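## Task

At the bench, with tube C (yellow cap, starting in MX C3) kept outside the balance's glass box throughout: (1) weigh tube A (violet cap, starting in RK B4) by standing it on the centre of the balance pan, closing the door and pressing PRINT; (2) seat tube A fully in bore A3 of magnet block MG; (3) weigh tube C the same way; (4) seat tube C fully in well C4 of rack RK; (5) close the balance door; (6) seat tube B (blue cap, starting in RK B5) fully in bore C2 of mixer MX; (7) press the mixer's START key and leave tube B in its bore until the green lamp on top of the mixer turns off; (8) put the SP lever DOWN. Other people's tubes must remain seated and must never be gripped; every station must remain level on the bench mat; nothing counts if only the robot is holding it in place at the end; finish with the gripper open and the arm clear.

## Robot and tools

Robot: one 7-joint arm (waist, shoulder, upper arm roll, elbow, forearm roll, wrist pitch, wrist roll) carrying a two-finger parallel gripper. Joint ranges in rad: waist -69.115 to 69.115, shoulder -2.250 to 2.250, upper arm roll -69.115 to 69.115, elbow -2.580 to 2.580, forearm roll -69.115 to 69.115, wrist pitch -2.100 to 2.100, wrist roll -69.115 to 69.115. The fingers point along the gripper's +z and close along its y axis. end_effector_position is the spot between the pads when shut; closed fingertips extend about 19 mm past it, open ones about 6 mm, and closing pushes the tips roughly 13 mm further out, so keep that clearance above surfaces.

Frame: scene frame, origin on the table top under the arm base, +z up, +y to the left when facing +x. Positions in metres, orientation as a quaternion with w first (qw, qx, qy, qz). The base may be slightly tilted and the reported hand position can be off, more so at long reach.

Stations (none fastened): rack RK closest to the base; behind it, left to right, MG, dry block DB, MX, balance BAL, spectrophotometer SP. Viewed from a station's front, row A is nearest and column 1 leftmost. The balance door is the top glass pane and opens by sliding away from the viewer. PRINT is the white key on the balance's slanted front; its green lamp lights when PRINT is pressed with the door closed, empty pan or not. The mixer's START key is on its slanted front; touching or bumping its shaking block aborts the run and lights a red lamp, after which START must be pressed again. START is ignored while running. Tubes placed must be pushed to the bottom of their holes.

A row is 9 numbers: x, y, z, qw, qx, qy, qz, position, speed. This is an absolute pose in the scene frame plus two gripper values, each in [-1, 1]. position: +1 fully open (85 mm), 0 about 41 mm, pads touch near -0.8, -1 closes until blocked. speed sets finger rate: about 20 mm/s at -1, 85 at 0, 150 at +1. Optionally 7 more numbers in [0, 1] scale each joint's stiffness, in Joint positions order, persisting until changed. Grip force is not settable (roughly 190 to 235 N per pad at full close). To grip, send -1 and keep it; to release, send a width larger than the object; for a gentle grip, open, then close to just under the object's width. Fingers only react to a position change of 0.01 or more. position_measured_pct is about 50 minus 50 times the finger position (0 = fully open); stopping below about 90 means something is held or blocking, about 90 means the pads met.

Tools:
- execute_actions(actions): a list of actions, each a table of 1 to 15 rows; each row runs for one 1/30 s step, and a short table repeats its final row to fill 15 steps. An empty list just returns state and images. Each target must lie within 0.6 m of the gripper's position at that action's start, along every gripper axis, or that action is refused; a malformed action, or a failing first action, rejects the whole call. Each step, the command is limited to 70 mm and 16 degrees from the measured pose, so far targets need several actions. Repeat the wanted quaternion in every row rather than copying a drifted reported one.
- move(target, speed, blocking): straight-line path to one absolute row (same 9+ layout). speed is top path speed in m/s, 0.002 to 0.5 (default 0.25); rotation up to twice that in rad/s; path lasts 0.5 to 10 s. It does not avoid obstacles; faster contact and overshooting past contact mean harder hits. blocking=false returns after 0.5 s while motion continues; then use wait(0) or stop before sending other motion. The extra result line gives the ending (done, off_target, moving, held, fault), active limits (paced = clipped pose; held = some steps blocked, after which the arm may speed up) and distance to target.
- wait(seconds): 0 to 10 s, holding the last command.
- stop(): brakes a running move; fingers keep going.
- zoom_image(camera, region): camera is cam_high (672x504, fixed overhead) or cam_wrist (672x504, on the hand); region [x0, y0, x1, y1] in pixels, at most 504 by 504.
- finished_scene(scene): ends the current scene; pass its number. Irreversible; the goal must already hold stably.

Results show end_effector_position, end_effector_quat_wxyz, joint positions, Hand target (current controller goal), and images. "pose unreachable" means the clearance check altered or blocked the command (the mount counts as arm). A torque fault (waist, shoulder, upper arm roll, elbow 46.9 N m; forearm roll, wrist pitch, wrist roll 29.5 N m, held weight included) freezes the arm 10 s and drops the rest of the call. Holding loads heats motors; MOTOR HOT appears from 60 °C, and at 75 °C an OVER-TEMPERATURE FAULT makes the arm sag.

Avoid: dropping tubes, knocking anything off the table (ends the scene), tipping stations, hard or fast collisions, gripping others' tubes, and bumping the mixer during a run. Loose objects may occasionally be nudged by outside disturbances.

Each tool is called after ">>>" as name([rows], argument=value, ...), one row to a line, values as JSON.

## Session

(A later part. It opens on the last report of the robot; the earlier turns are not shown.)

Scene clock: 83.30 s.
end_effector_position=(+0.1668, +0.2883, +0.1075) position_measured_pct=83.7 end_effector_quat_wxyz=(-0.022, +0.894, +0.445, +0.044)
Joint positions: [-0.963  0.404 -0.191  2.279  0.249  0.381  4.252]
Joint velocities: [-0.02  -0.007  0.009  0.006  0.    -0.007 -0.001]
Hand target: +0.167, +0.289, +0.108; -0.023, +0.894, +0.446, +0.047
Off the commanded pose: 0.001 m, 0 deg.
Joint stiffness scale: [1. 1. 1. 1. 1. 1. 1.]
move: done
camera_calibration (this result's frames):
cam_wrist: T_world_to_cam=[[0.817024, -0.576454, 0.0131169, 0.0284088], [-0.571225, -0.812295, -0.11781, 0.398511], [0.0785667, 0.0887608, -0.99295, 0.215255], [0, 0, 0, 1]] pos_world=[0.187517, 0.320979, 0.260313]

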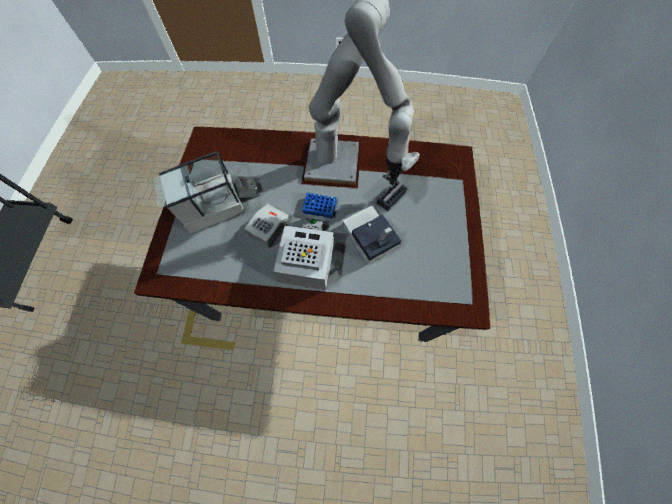

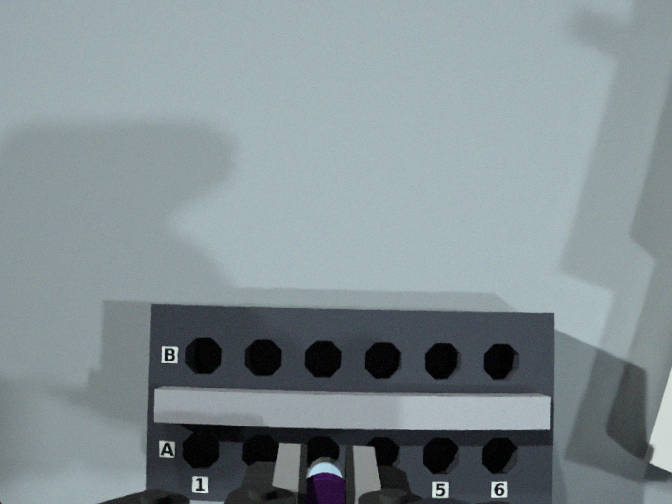

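>>> move(target=[0.1668,0.2890,0.091,-0.02335,0.8937,0.4456,0.04684,-1,0], speed=0.03)

>>> zoom_image(camera="cam_wrist", region=[160,380,500,504])

Scene clock: 84.47 s.
end_effector_position=(+0.1674, +0.2892, +0.0922) position_measured_pct=83.7 end_effector_quat_wxyz=(-0.024, +0.894, +0.445, +0.046)
Joint positions: [-0.996  0.446 -0.151  2.298  0.272  0.314  4.231]
Joint velocities: [-0.011  0.005  0.007  0.001 -0.    -0.002 -0.   ]
Hand target: +0.167, +0.289, +0.091; -0.023, +0.894, +0.446, +0.047
Off the commanded pose: 0.001 m, 0 deg.
Joint stiffness scale: [1. 1. 1. 1. 1. 1. 1.]
move: done
camera_calibration (this result's frames):
cam_wrist: T_world_to_cam=[[0.817462, -0.575828, 0.0133441, 0.0284051], [-0.57016, -0.812266, -0.123047, 0.397985], [0.0816929, 0.0929777, -0.992311, 0.198142], [0, 0, 0, 1]] pos_world=[0.187508, 0.321203, 0.24521]

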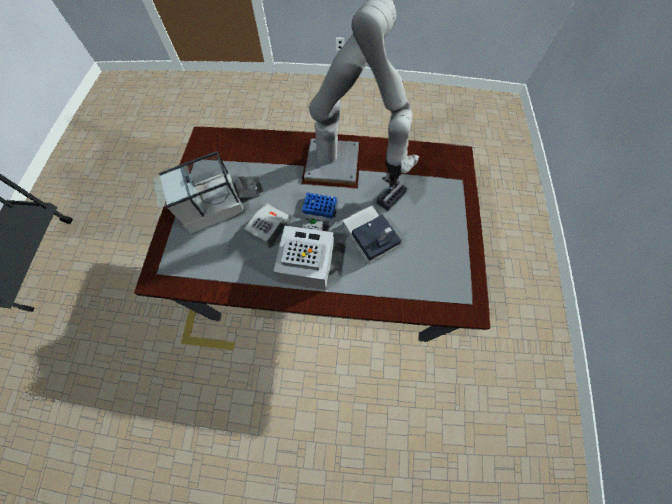

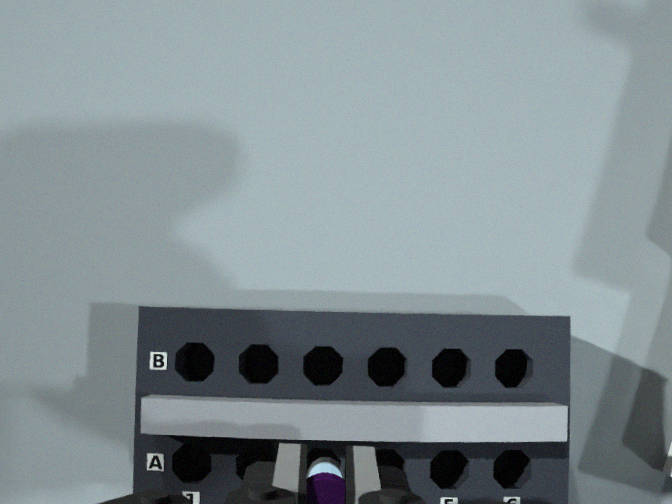

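Region (160, 380, 500, 504) of cam_wrist's 672x504 image, scaled by 1.482; it fills the top 184 rows of this view, and the rest is white.

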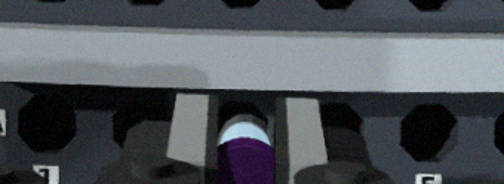

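>>> move(target=[0.1660,0.2912,0.090,-0.02335,0.8937,0.4456,0.04684,-1,0], speed=0.02)

>>> zoom_image(camera="cam_wrist", region=[160,380,500,504])

Scene clock: 85.77 s.
end_effector_position=(+0.1657, +0.2893, +0.0904) position_measured_pct=83.7 end_effector_quat_wxyz=(-0.022, +0.893, +0.447, +0.045)
Joint positions: [-1.006  0.451 -0.146  2.298  0.272  0.312  4.229]
Joint velocities: [-0.008  0.002  0.001 -0.    -0.    -0.001  0.001]
Hand target: +0.166, +0.291, +0.090; -0.023, +0.894, +0.446, +0.047
Off the commanded pose: 0.002 m, 0 deg.
Joint stiffness scale: [1. 1. 1. 1. 1. 1. 1.]
move: done
camera_calibration (this result's frames):
cam_wrist: T_world_to_cam=[[0.819302, -0.573165, 0.0150271, 0.0286079], [-0.567659, -0.814562, -0.119376, 0.396895], [0.0806627, 0.089275, -0.992735, 0.197811], [0, 0, 0, 1]] pos_world=[0.185907, 0.322034, 0.243324]

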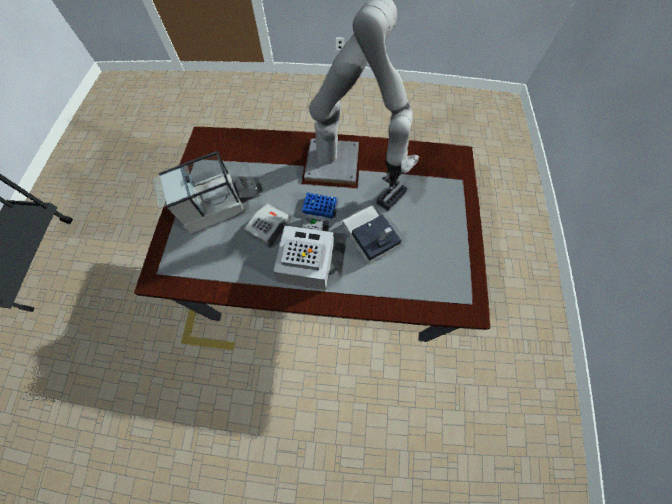

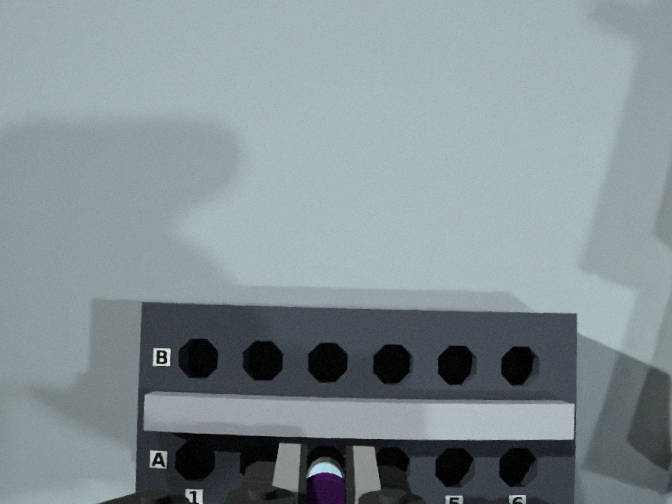

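Region (160, 380, 500, 504) of cam_wrist's 672x504 image, scaled by 1.482; it fills the top 184 rows of this view, and the rest is white.

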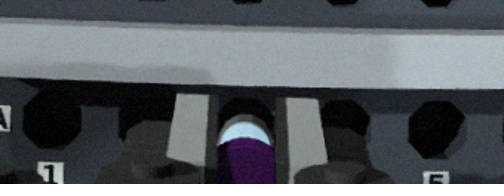

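>>> move(target=[0.1672,0.2928,0.090,-0.02335,0.8937,0.4456,0.04684,-1,0], speed=0.02)

>>> zoom_image(camera="cam_wrist", region=[160,380,500,504])

Scene clock: 86.90 s.
end_effector_position=(+0.1663, +0.2911, +0.0902) position_measured_pct=83.7 end_effector_quat_wxyz=(-0.023, +0.893, +0.447, +0.046)
Joint positions: [-1.007  0.453 -0.146  2.294  0.272  0.312  4.229]
Joint velocities: [ 0.     0.002 -0.001 -0.001  0.001 -0.    -0.001]
Hand target: +0.167, +0.293, +0.090; -0.023, +0.894, +0.446, +0.047
Off the commanded pose: 0.002 m, 0 deg.
Joint stiffness scale: [1. 1. 1. 1. 1. 1. 1.]
move: done
camera_calibration (this result's frames):
cam_wrist: T_world_to_cam=[[0.819508, -0.572885, 0.0144977, 0.0291181], [-0.567327, -0.81461, -0.120624, 0.39864], [0.0809139, 0.0906277, -0.992592, 0.196888], [0, 0, 0, 1]] pos_world=[0.186366, 0.323574, 0.243093]

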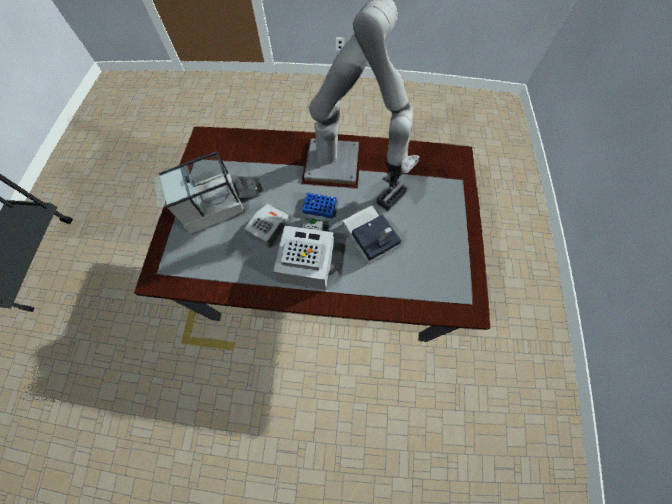

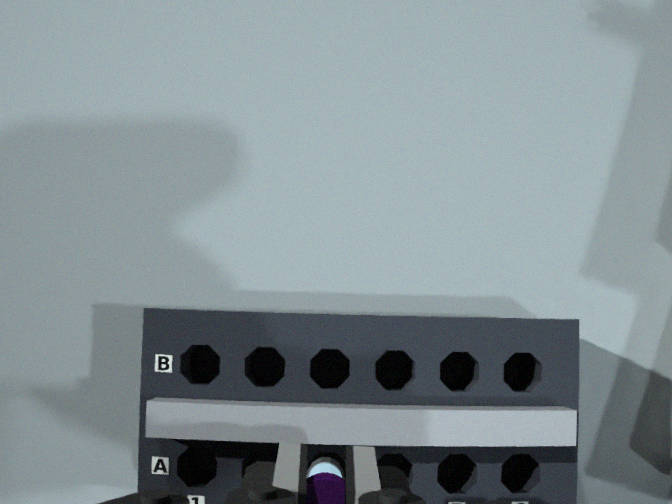

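Region (160, 380, 500, 504) of cam_wrist's 672x504 image, scaled by 1.482; it fills the top 184 rows of this view, and the rest is white.

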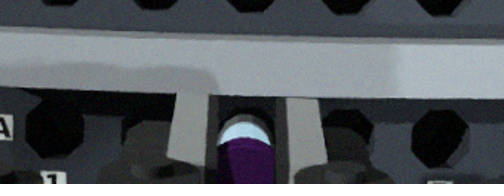

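>>> move(target=[0.1666,0.2913,0.074,-0.02335,0.8937,0.4456,0.04684,-1,0], speed=0.015)

>>> zoom_image(camera="cam_wrist", region=[160,380,500,504])

Scene clock: 89.00 s.
end_effector_position=(+0.1669, +0.2909, +0.0750) position_measured_pct=83.7 end_effector_quat_wxyz=(-0.023, +0.894, +0.445, +0.046)
Joint positions: [-1.04   0.497 -0.102  2.308  0.273  0.25   4.227]
Joint velocities: [-0.012  0.007  0.008  0.    -0.    -0.005 -0.   ]
Hand target: +0.167, +0.291, +0.074; -0.023, +0.894, +0.446, +0.047
Off the commanded pose: 0.001 m, 0 deg.
Joint stiffness scale: [1. 1. 1. 1. 1. 1. 1.]
move: done
camera_calibration (this result's frames):
cam_wrist: T_world_to_cam=[[0.817639, -0.575562, 0.0139368, 0.0298082], [-0.569963, -0.812628, -0.121562, 0.396968], [0.0812918, 0.0914501, -0.992486, 0.181506], [0, 0, 0, 1]] pos_world=[0.18713, 0.323145, 0.227983]

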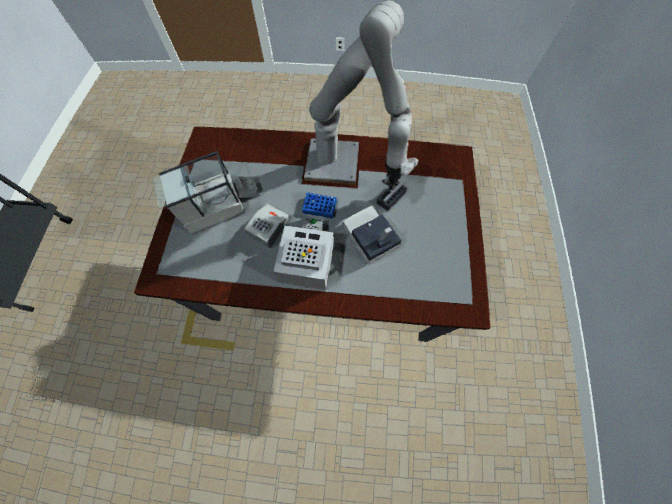

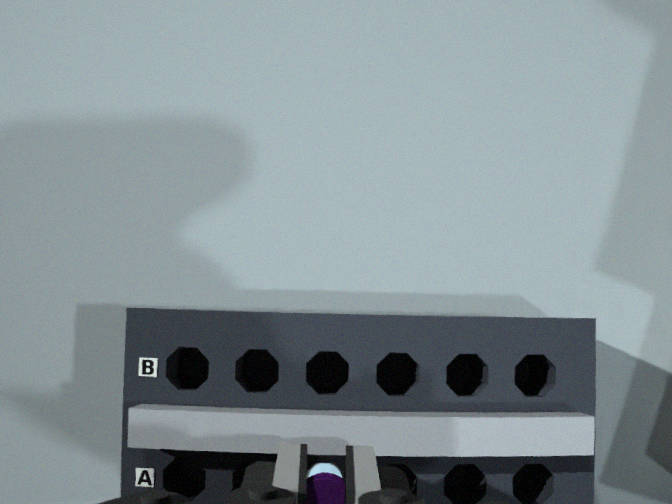

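Region (160, 380, 500, 504) of cam_wrist's 672x504 image, scaled by 1.482; it fills the top 184 rows of this view, and the rest is white.

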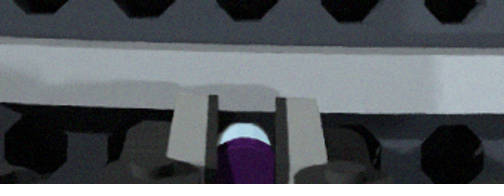

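>>> move(target=[0.1666,0.2913,0.067,-0.02335,0.8937,0.4456,0.04684,-1,0], speed=0.015)

>>> execute_actions([
  [[0.1666,0.2913,0.068,-0.02335,0.8937,0.4456,0.04684,-0.3,0.5]],
])

>>> move(target=[0.1660,0.2905,0.105,0,0.8949,0.4462,0,-0.3,0.5], speed=0.08)

Scene clock: 90.20 s.
end_effector_position=(+0.1669, +0.2907, +0.0687) position_measured_pct=83.7 end_effector_quat_wxyz=(-0.023, +0.894, +0.445, +0.046)
Joint positions: [-1.055  0.515 -0.084  2.314  0.273  0.223  4.227]
Joint velocities: [-0.008  0.     0.008  0.002  0.    -0.     0.   ]
Hand target: +0.167, +0.291, +0.067; -0.023, +0.894, +0.446, +0.047
Off the commanded pose: 0.002 m, 0 deg.
Joint stiffness scale: [1. 1. 1. 1. 1. 1. 1.]
move: done
camera_calibration (this result's frames):
cam_wrist: T_world_to_cam=[[0.81775, -0.57539, 0.0145564, 0.0296837], [-0.569711, -0.812761, -0.121854, 0.396025], [0.0819444, 0.0913532, -0.992441, 0.175181], [0, 0, 0, 1]] pos_world=[0.186991, 0.32295, 0.221682]

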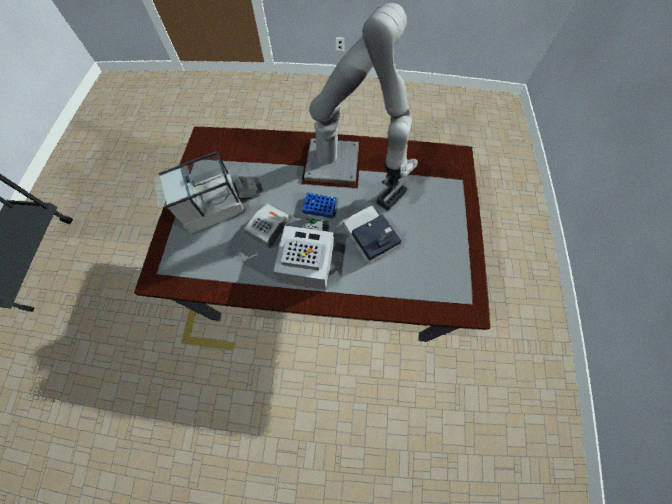

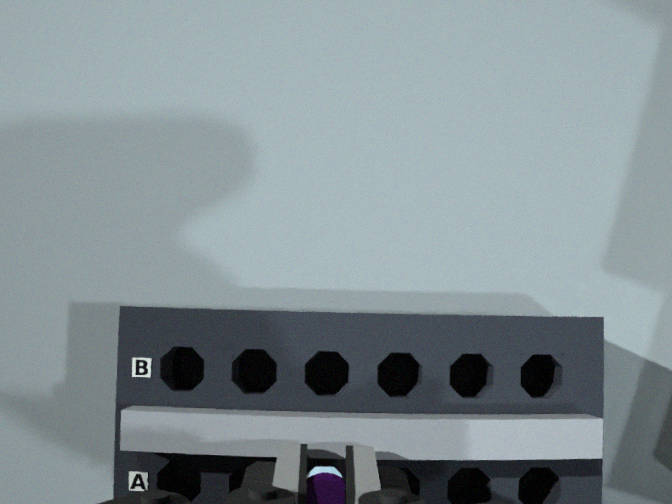

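Scene clock: 90.70 s.
end_effector_position=(+0.1669, +0.2906, +0.0686) position_measured_pct=65.1 end_effector_quat_wxyz=(-0.023, +0.894, +0.446, +0.046)
Joint positions: [-1.055  0.516 -0.084  2.314  0.273  0.223  4.227]
Joint velocities: [-0.     0.     0.001 -0.001 -0.    -0.     0.001]
Hand target: +0.167, +0.291, +0.068; -0.023, +0.894, +0.446, +0.047
Off the commanded pose: 0.001 m, 0 deg.
Joint stiffness scale: [1. 1. 1. 1. 1. 1. 1.]
camera_calibration (this result's frames):
cam_wrist: T_world_to_cam=[[0.81778, -0.575346, 0.0146199, 0.0296636], [-0.569687, -0.812825, -0.121539, 0.395925], [0.0818103, 0.0910631, -0.992479, 0.175193], [0, 0, 0, 1]] pos_world=[0.186963, 0.322931, 0.221562]

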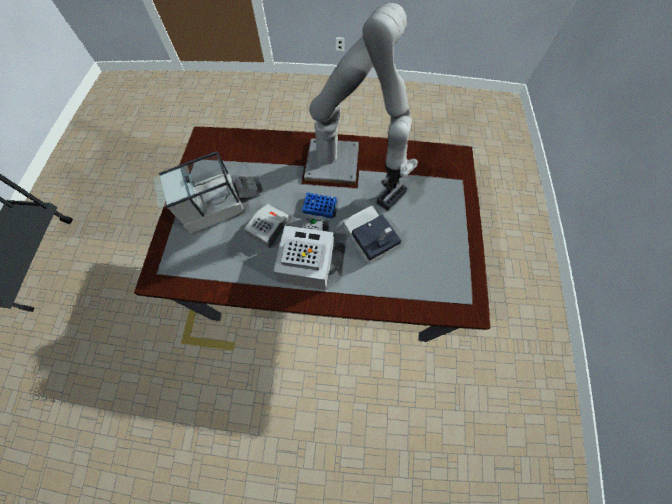

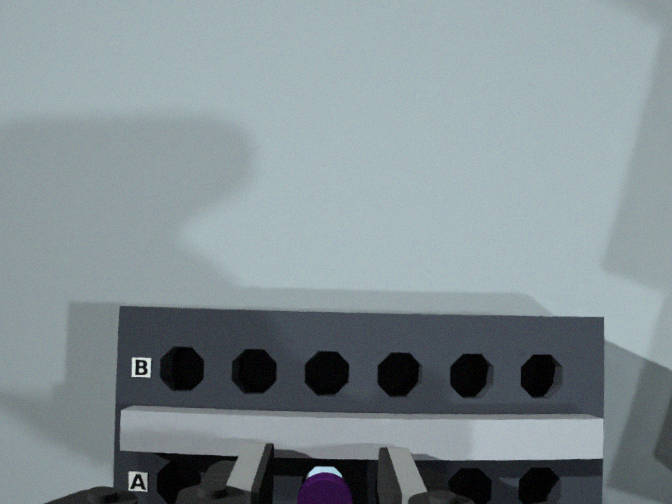

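Scene clock: 91.77 s.
end_effector_position=(+0.1662, +0.2903, +0.1038) position_measured_pct=65.1 end_effector_quat_wxyz=(+0.001, +0.895, +0.446, +0.001)
Joint positions: [-0.944  0.456 -0.205  2.184  0.178  0.518  4.333]
Joint velocities: [ 0.009 -0.002 -0.005 -0.001  0.     0.002  0.   ]
Hand target: +0.166, +0.291, +0.105; +0.000, +0.895, +0.446, +0.000
Off the commanded pose: 0.001 m, 0 deg.
Joint stiffness scale: [1. 1. 1. 1. 1. 1. 1.]
move: done
camera_calibration (this result's frames):
cam_wrist: T_world_to_cam=[[0.818874, -0.573825, 0.0130691, 0.0289847], [-0.57353, -0.818924, -0.0206649, 0.391512], [0.0225606, 0.00942647, -0.999701, 0.244459], [0, 0, 0, 1]] pos_world=[0.195294, 0.334947, 0.252098]

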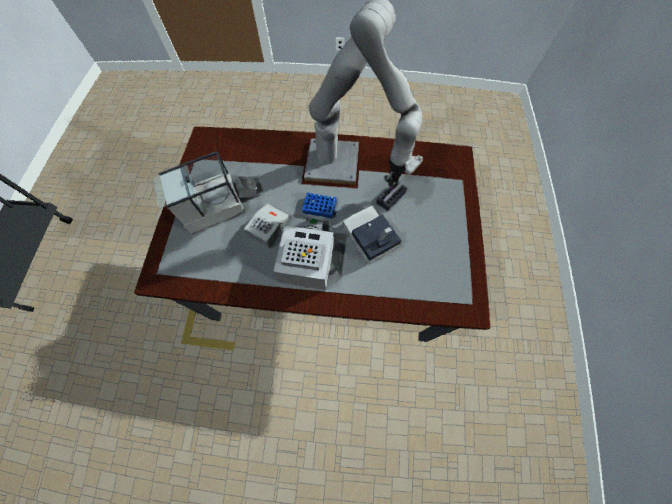

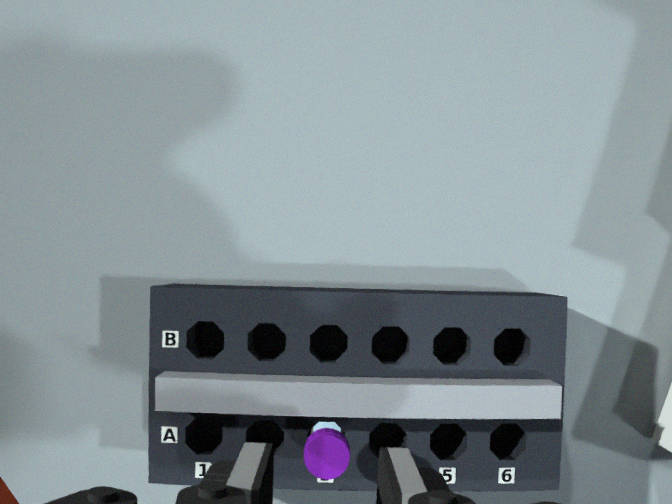

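>>> execute_actions([
  [[0.1640,0.2875,0.103,0,0.8949,0.4462,0,-1,1]],
])

>>> move(target=[0.1640,0.2875,0.069,0,0.8949,0.4462,0,-1,1], speed=0.03)

Scene clock: 92.60 s.
end_effector_position=(+0.1647, +0.2868, +0.1028) position_measured_pct=91.7 end_effector_quat_wxyz=(+0.002, +0.895, +0.446, -0.001)
Joint positions: [-0.943  0.455 -0.205  2.192  0.178  0.517  4.333]
Joint velocities: [ 0.002  0.     0.001 -0.     0.001 -0.    -0.   ]
Hand target: +0.164, +0.288, +0.103; +0.000, +0.895, +0.446, -0.000
Off the commanded pose: 0.001 m, 0 deg.
Joint stiffness scale: [1. 1. 1. 1. 1. 1. 1.]
camera_calibration (this result's frames):
cam_wrist: T_world_to_cam=[[0.818901, -0.573767, 0.0138738, 0.0281293], [-0.573582, -0.819006, -0.0152552, 0.38724], [0.0201157, 0.00453472, -0.999787, 0.245408], [0, 0, 0, 1]] pos_world=[0.194142, 0.332179, 0.250873]

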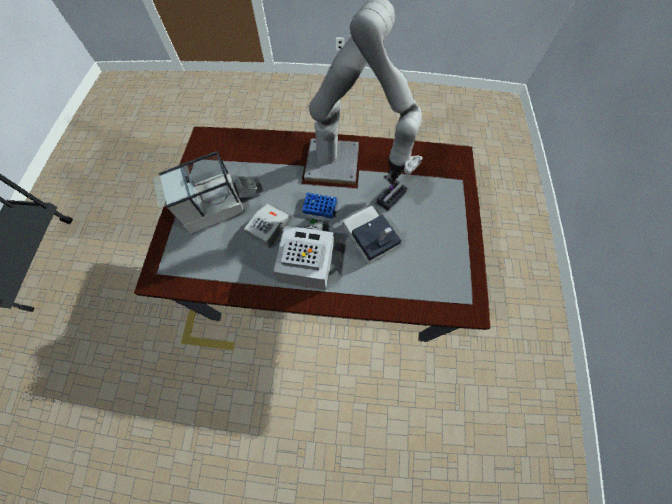

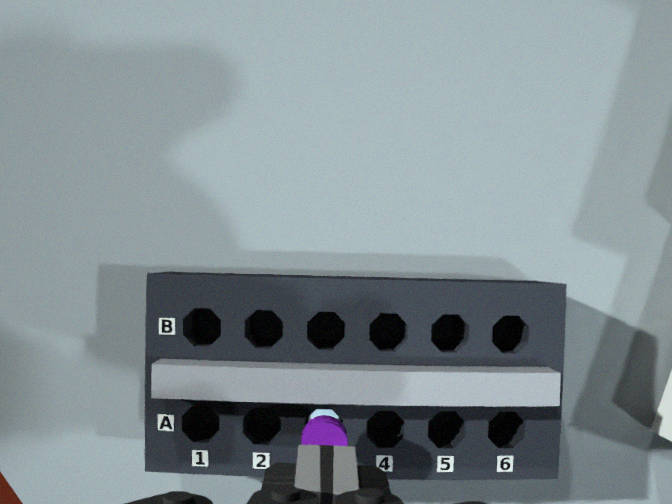

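Scene clock: 93.97 s.
end_effector_position=(+0.1654, +0.2893, +0.0763) position_measured_pct=91.7 end_effector_quat_wxyz=(-0.002, +0.895, +0.446, +0.003)
Joint positions: [-0.975  0.522 -0.167  2.218  0.2    0.409  4.313]
Joint velocities: [-0.01   0.     0.007 -0.    -0.    -0.    -0.001]
Hand target: +0.164, +0.287, +0.069; -0.000, +0.895, +0.446, -0.000
Off the commanded pose: 0.008 m, 0 deg.
Joint stiffness scale: [1. 1. 1. 1. 1. 1. 1.]
move: off_target
camera_calibration (this result's frames):
cam_wrist: T_world_to_cam=[[0.818221, -0.574815, 0.0101032, 0.0301593], [-0.574425, -0.81813, -0.0264207, 0.390033], [0.0234527, 0.0158144, -0.9996, 0.215046], [0, 0, 0, 1]] pos_world=[0.194325, 0.333033, 0.22496]

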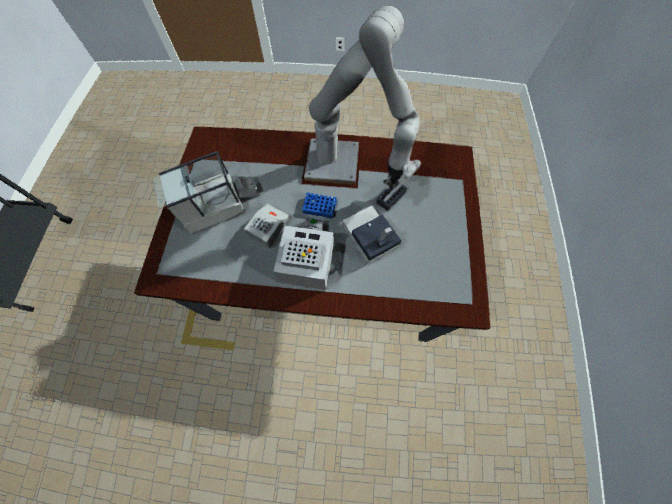

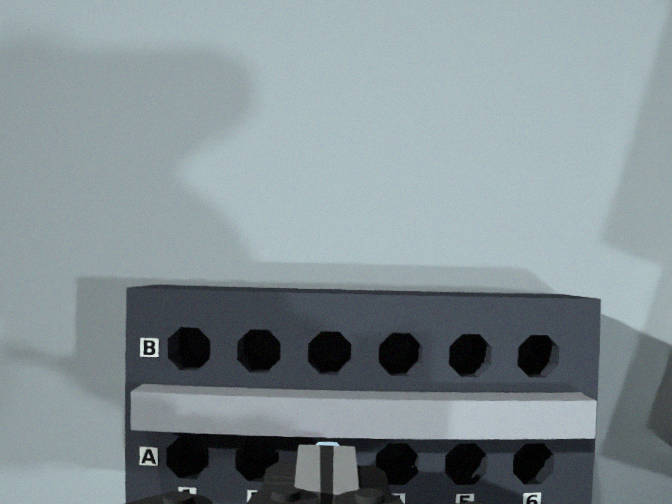

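>>> move(target=[0.17,0.28,0.16,0,0.8949,0.4462,0,-0.2,1], speed=0.25)

>>> move(target=[0.42,-0.03,0.36,0,0.9986,-0.0523,0,-0.2,1], speed=0.4)

Scene clock: 95.23 s.
end_effector_position=(+0.1701, +0.2802, +0.1583) position_measured_pct=59.9 end_effector_quat_wxyz=(+0.001, +0.895, +0.447, +0.001)
Joint positions: [-0.902  0.316 -0.217  2.138  0.102  0.699  4.43 ]
Joint velocities: [ 0.002 -0.006  0.001 -0.    -0.     0.001  0.   ]
Hand target: +0.170, +0.280, +0.160; +0.000, +0.895, +0.446, +0.000
Off the commanded pose: 0.002 m, 0 deg.
Joint stiffness scale: [1. 1. 1. 1. 1. 1. 1.]
move: done
camera_calibration (this result's frames):
cam_wrist: T_world_to_cam=[[0.819113, -0.573471, 0.0136071, 0.0191242], [-0.573184, -0.819181, -0.0200718, 0.386477], [0.0226573, 0.00864171, -0.999706, 0.299235], [0, 0, 0, 1]] pos_world=[0.199078, 0.324975, 0.306644]

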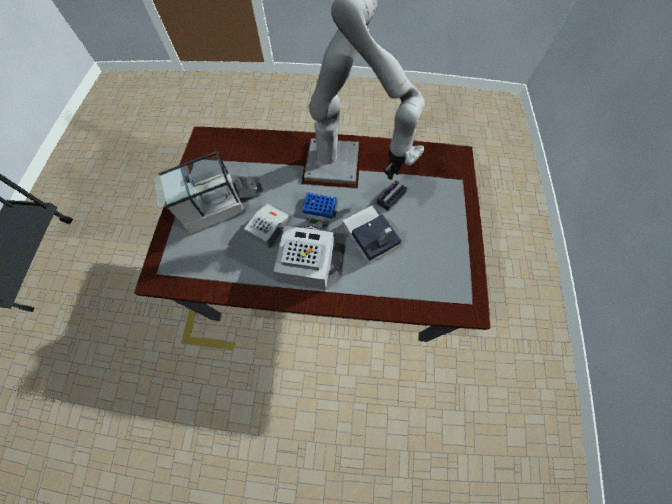

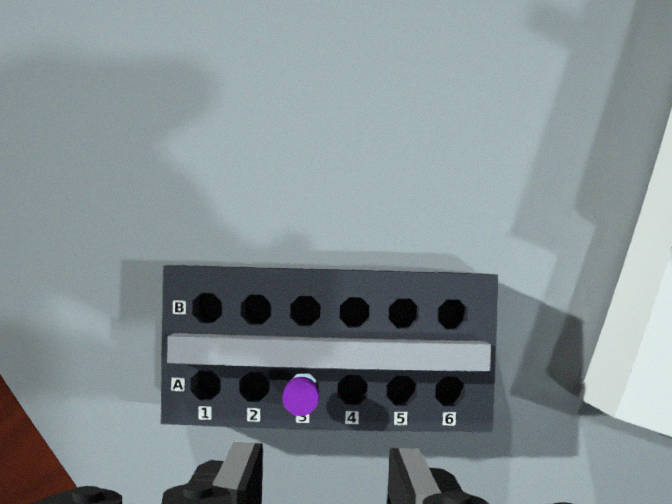

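Scene clock: 97.20 s.
end_effector_position=(+0.4188, -0.0283, +0.3595) position_measured_pct=59.9 end_effector_quat_wxyz=(+0.000, +0.999, -0.053, -0.001)
Joint positions: [-0.296  0.285  0.446  1.465 -0.121  1.425  4.737]
Joint velocities: [ 0.009  0.005 -0.    -0.001  0.     0.     0.   ]
Hand target: +0.418, -0.029, +0.360; -0.001, +0.999, -0.054, -0.003
Off the commanded pose: 0.002 m, 0 deg.
Joint stiffness scale: [1. 1. 1. 1. 1. 1. 1.]
move: done
camera_calibration (this result's frames):
cam_wrist: T_world_to_cam=[[-0.0724709, -0.997306, 0.0113657, -0.00208319], [-0.997221, 0.0722577, -0.0181652, 0.482583], [0.017295, -0.0126506, -0.99977, 0.499034], [0, 0, 0, 1]] pos_world=[0.47246, -0.0306348, 0.507709]

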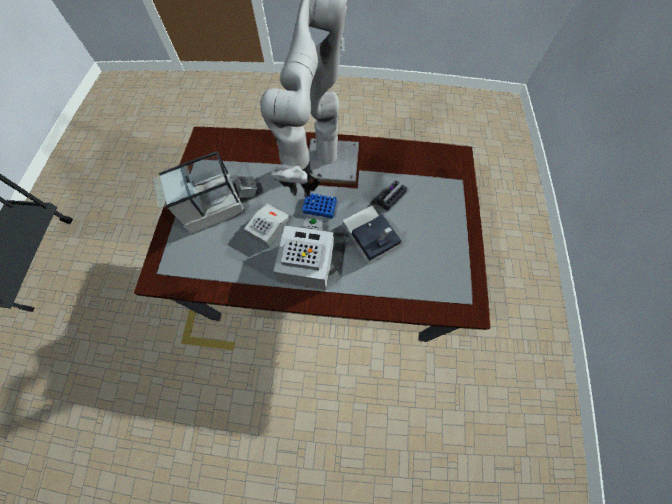

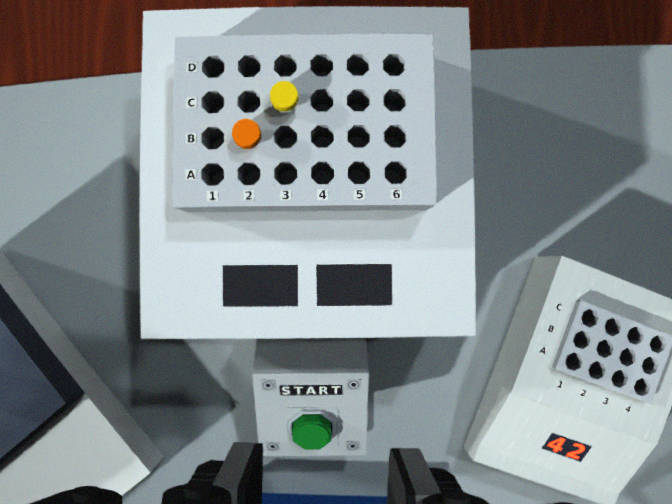

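>>> move(target=[0.5541,-0.0183,0.25,0,0.8638,-0.5038,0,-0.2,1], speed=0.3)

Scene clock: 100.30 s.
end_effector_position=(+0.5522, -0.0169, +0.2501) position_measured_pct=59.9 end_effector_quat_wxyz=(+0.001, +0.866, -0.499, -0.001)
Joint positions: [-0.276  0.698  0.555  1.221 -0.355  1.325  3.906]
Joint velocities: [ 0.002  0.005  0.001 -0.002 -0.     0.    -0.001]
Hand target: +0.554, -0.019, +0.250; -0.000, +0.864, -0.504, -0.000
Off the commanded pose: 0.002 m, 1 deg.
Joint stiffness scale: [1. 1. 1. 1. 1. 1. 1.]
move: done
camera_calibration (this result's frames):
cam_wrist: T_world_to_cam=[[-0.847645, -0.530395, 0.0133614, 0.45569], [-0.530561, 0.847448, -0.0183519, 0.368232], [-0.00158933, -0.0226449, -0.999742, 0.397717], [0, 0, 0, 1]] pos_world=[0.582265, -0.0613552, 0.398283]

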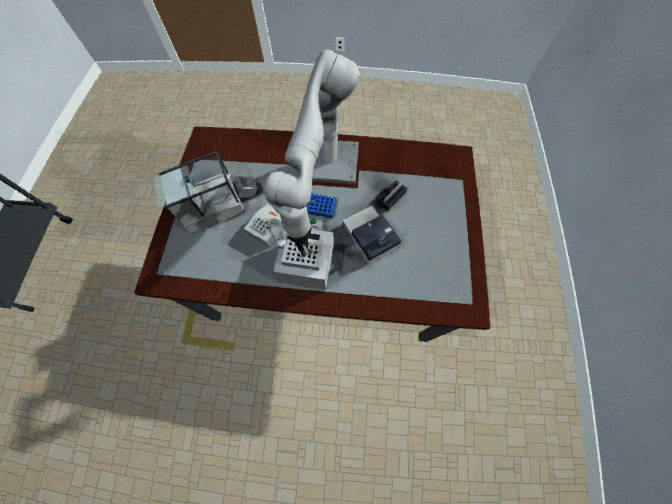

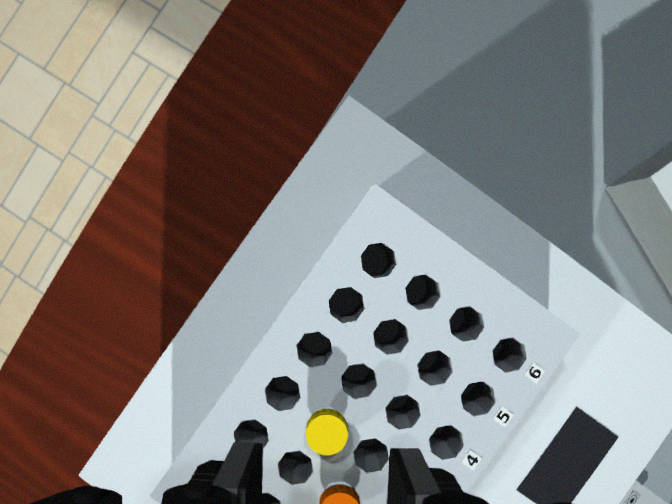

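>>> move(target=[0.5530,-0.0197,0.1895,0,0.8638,-0.5038,0,-0.2,1], speed=0.08)

Scene clock: 101.97 s.
end_effector_position=(+0.5523, -0.0196, +0.1918) position_measured_pct=59.9 end_effector_quat_wxyz=(+0.002, +0.864, -0.504, +0.001)
Joint positions: [-0.271  0.75   0.531  1.324 -0.378  1.174  3.924]
Joint velocities: [ 0.001  0.003 -0.001 -0.001  0.001 -0.001 -0.   ]
Hand target: +0.553, -0.020, +0.190; -0.000, +0.864, -0.504, -0.000
Off the commanded pose: 0.002 m, 0 deg.
Joint stiffness scale: [1. 1. 1. 1. 1. 1. 1.]
move: done
camera_calibration (this result's frames):
cam_wrist: T_world_to_cam=[[-0.85336, -0.521139, 0.0138494, 0.458378], [-0.521323, 0.853072, -0.0221434, 0.365259], [-0.000274794, -0.0261163, -0.999659, 0.338618], [0, 0, 0, 1]] pos_world=[0.581672, -0.0638704, 0.340242]

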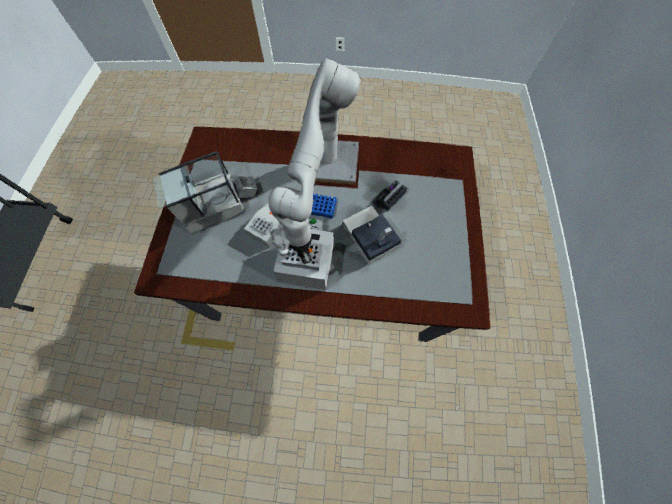

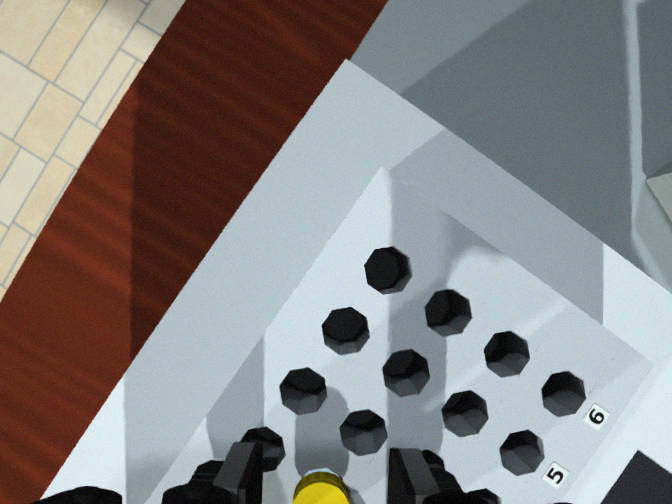

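>>> execute_actions([
  [[0.5530,-0.0197,0.1905,0,0.8638,-0.5038,0,-1,0.3]],
])

>>> move(target=[0.5525,-0.0197,0.25,0,0.8638,-0.5038,0,-1,0.3], speed=0.06)

Scene clock: 102.63 s.
end_effector_position=(+0.5523, -0.0197, +0.1917) position_measured_pct=84.1 end_effector_quat_wxyz=(+0.002, +0.864, -0.504, +0.000)
Joint positions: [-0.271  0.75   0.531  1.324 -0.379  1.174  3.924]
Joint velocities: [ 0.001 -0.    -0.002 -0.001 -0.    -0.     0.   ]
Hand target: +0.553, -0.020, +0.191; +0.000, +0.864, -0.504, +0.000
Off the commanded pose: 0.001 m, 0 deg.
Joint stiffness scale: [1. 1. 1. 1. 1. 1. 1.]
camera_calibration (this result's frames):
cam_wrist: T_world_to_cam=[[-0.85355, -0.520829, 0.0137476, 0.458496], [-0.52101, 0.85327, -0.0218669, 0.365081], [-0.000341451, -0.0258271, -0.999666, 0.338557], [0, 0, 0, 1]] pos_world=[0.581676, -0.0639702, 0.340124]

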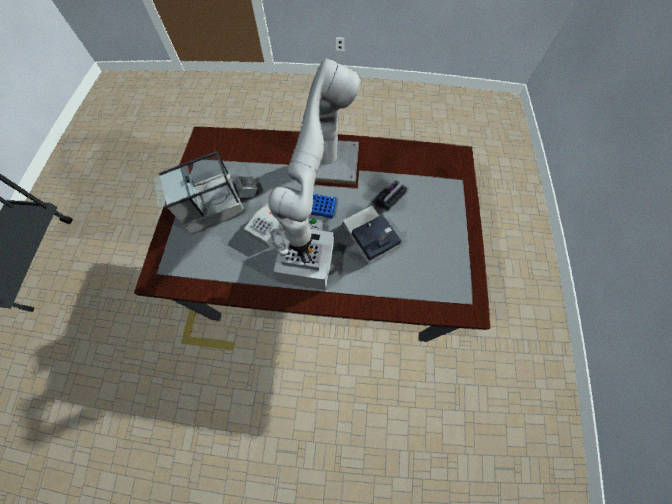

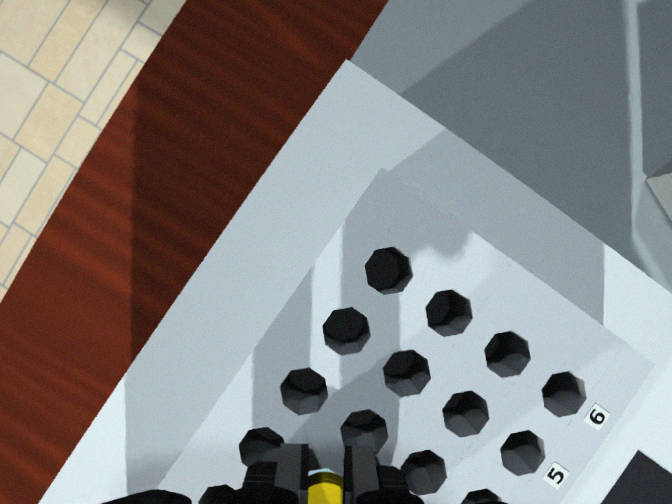

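Scene clock: 103.93 s.
end_effector_position=(+0.5534, -0.0189, +0.2477) position_measured_pct=84.1 end_effector_quat_wxyz=(-0.002, +0.865, -0.502, -0.000)
Joint positions: [-0.271  0.701  0.557  1.226 -0.364  1.316  3.909]
Joint velocities: [-0.    -0.001  0.003 -0.001 -0.     0.001 -0.   ]
Hand target: +0.553, -0.020, +0.250; +0.000, +0.864, -0.504, +0.000
Off the commanded pose: 0.003 m, 0 deg.
Joint stiffness scale: [1. 1. 1. 1. 1. 1. 1.]
move: done
camera_calibration (this result's frames):
cam_wrist: T_world_to_cam=[[-0.851429, -0.524421, 0.00718259, 0.459447], [-0.524465, 0.851276, -0.0162746, 0.366652], [0.00242037, -0.0176236, -0.999842, 0.39323], [0, 0, 0, 1]] pos_world=[0.582531, -0.0642477, 0.395834]

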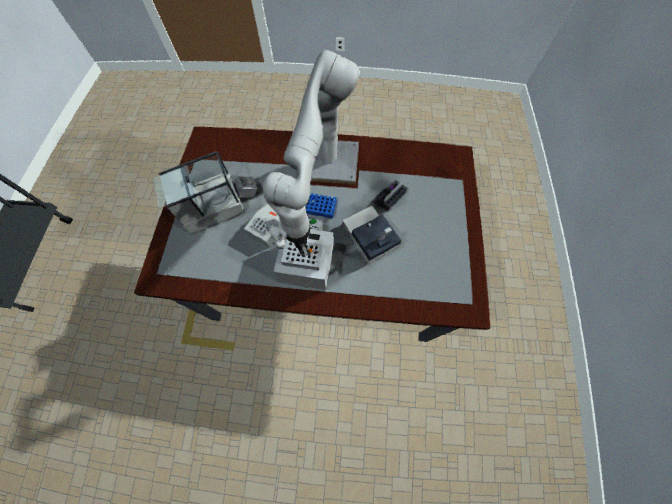

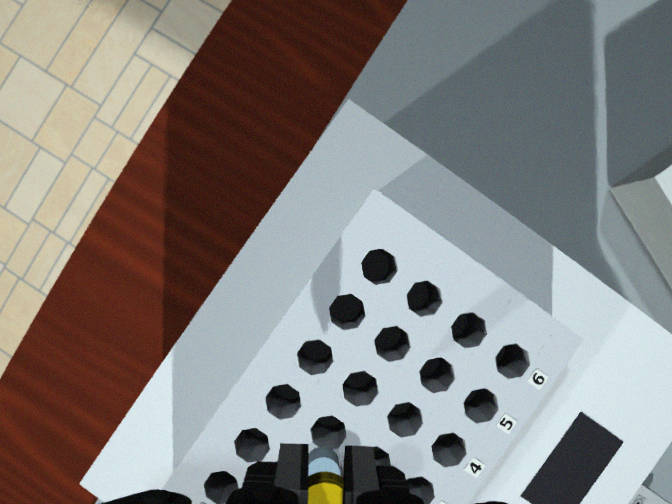

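>>> zoom_image(camera="cam_wrist", region=[230,400,430,504])

Region (230, 400, 430, 504) of cam_wrist's 672x504 image, scaled by 2.520; it fills the top 262 rows of this view, and the rest is white.

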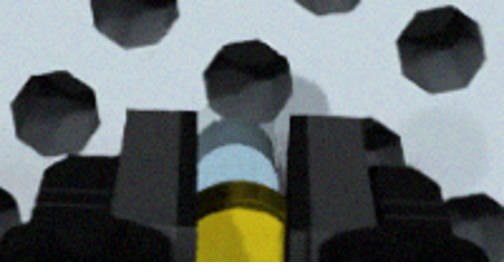

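>>> move(target=[0.2783,-0.4345,0.33,0.01758,0.8633,-0.5035,0.03015,-1,0.3], speed=0.4)

>>> move(target=[0.2783,-0.4345,0.16,0.01758,0.8633,-0.5035,0.03015,-1,0.3], speed=0.2)

Scene clock: 108.90 s.
end_effector_position=(+0.2773, -0.4328, +0.3304) position_measured_pct=84.1 end_effector_quat_wxyz=(+0.018, +0.862, -0.505, +0.030)
Joint positions: [ 0.514  0.54   0.793  1.299 -0.386  1.387  4.91 ]
Joint velocities: [ 0.008  0.002 -0.    -0.001  0.001 -0.    -0.   ]
Hand target: +0.278, -0.432, +0.330; +0.015, +0.863, -0.504, +0.029
Off the commanded pose: 0.002 m, 0 deg.
Joint stiffness scale: [1. 1. 1. 1. 1. 1. 1.]
move: done
camera_calibration (this result's frames):
cam_wrist: T_world_to_cam=[[-0.855407, -0.517781, 0.0134801, 0.00855085], [-0.516815, 0.851505, -0.0885556, 0.597428], [0.0343741, -0.0827178, -0.99598, 0.430994], [0, 0, 0, 1]] pos_world=[0.301259, -0.468635, 0.482052]

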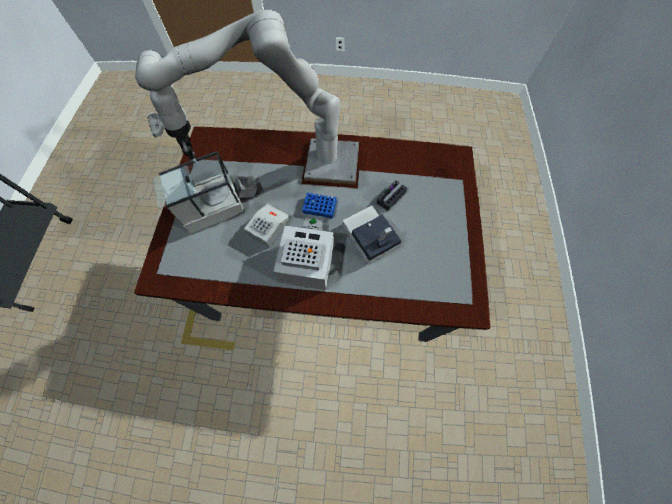

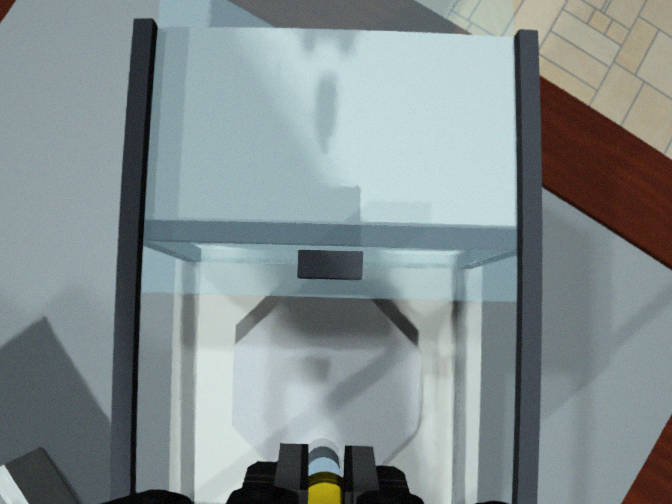

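Scene clock: 110.27 s.
end_effector_position=(+0.2783, -0.4334, +0.1622) position_measured_pct=84.1 end_effector_quat_wxyz=(+0.018, +0.864, -0.503, +0.029)
Joint positions: [ 0.553  0.7    0.682  1.609 -0.517  0.949  5.036]
Joint velocities: [ 0.003  0.003 -0.002  0.001  0.    -0.001 -0.   ]
Hand target: +0.278, -0.434, +0.160; +0.017, +0.864, -0.503, +0.030
Off the commanded pose: 0.003 m, 0 deg.
Joint stiffness scale: [1. 1. 1. 1. 1. 1. 1.]
move: done
camera_calibration (this result's frames):
cam_wrist: T_world_to_cam=[[-0.852815, -0.522006, 0.0147079, 0.00863851], [-0.521153, 0.848954, -0.0876163, 0.583478], [0.0332499, -0.0823856, -0.996046, 0.263855], [0, 0, 0, 1]] pos_world=[0.302675, -0.469099, 0.313806]

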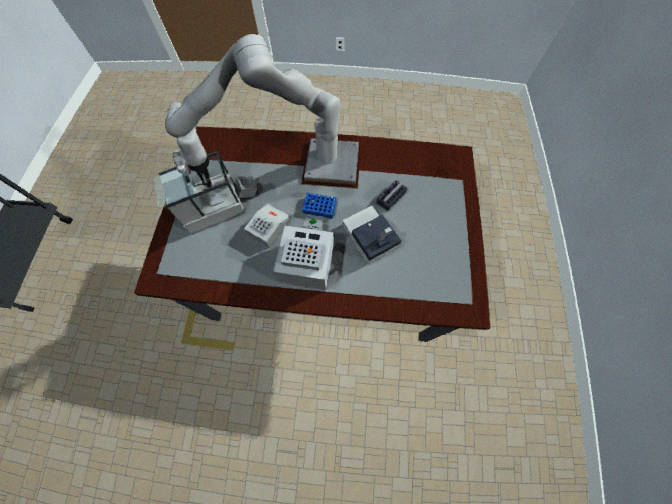

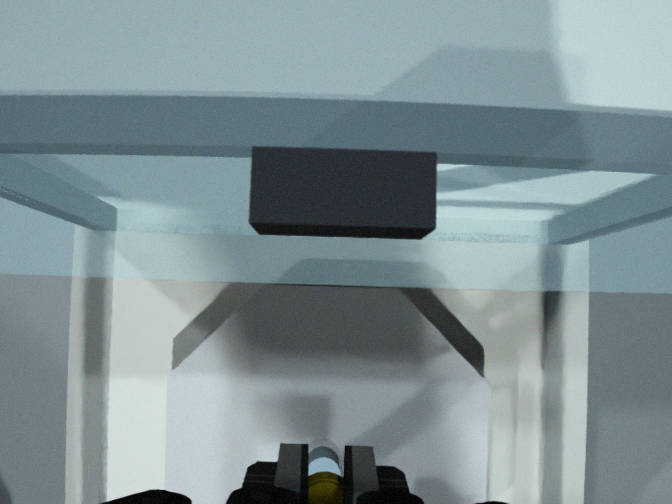

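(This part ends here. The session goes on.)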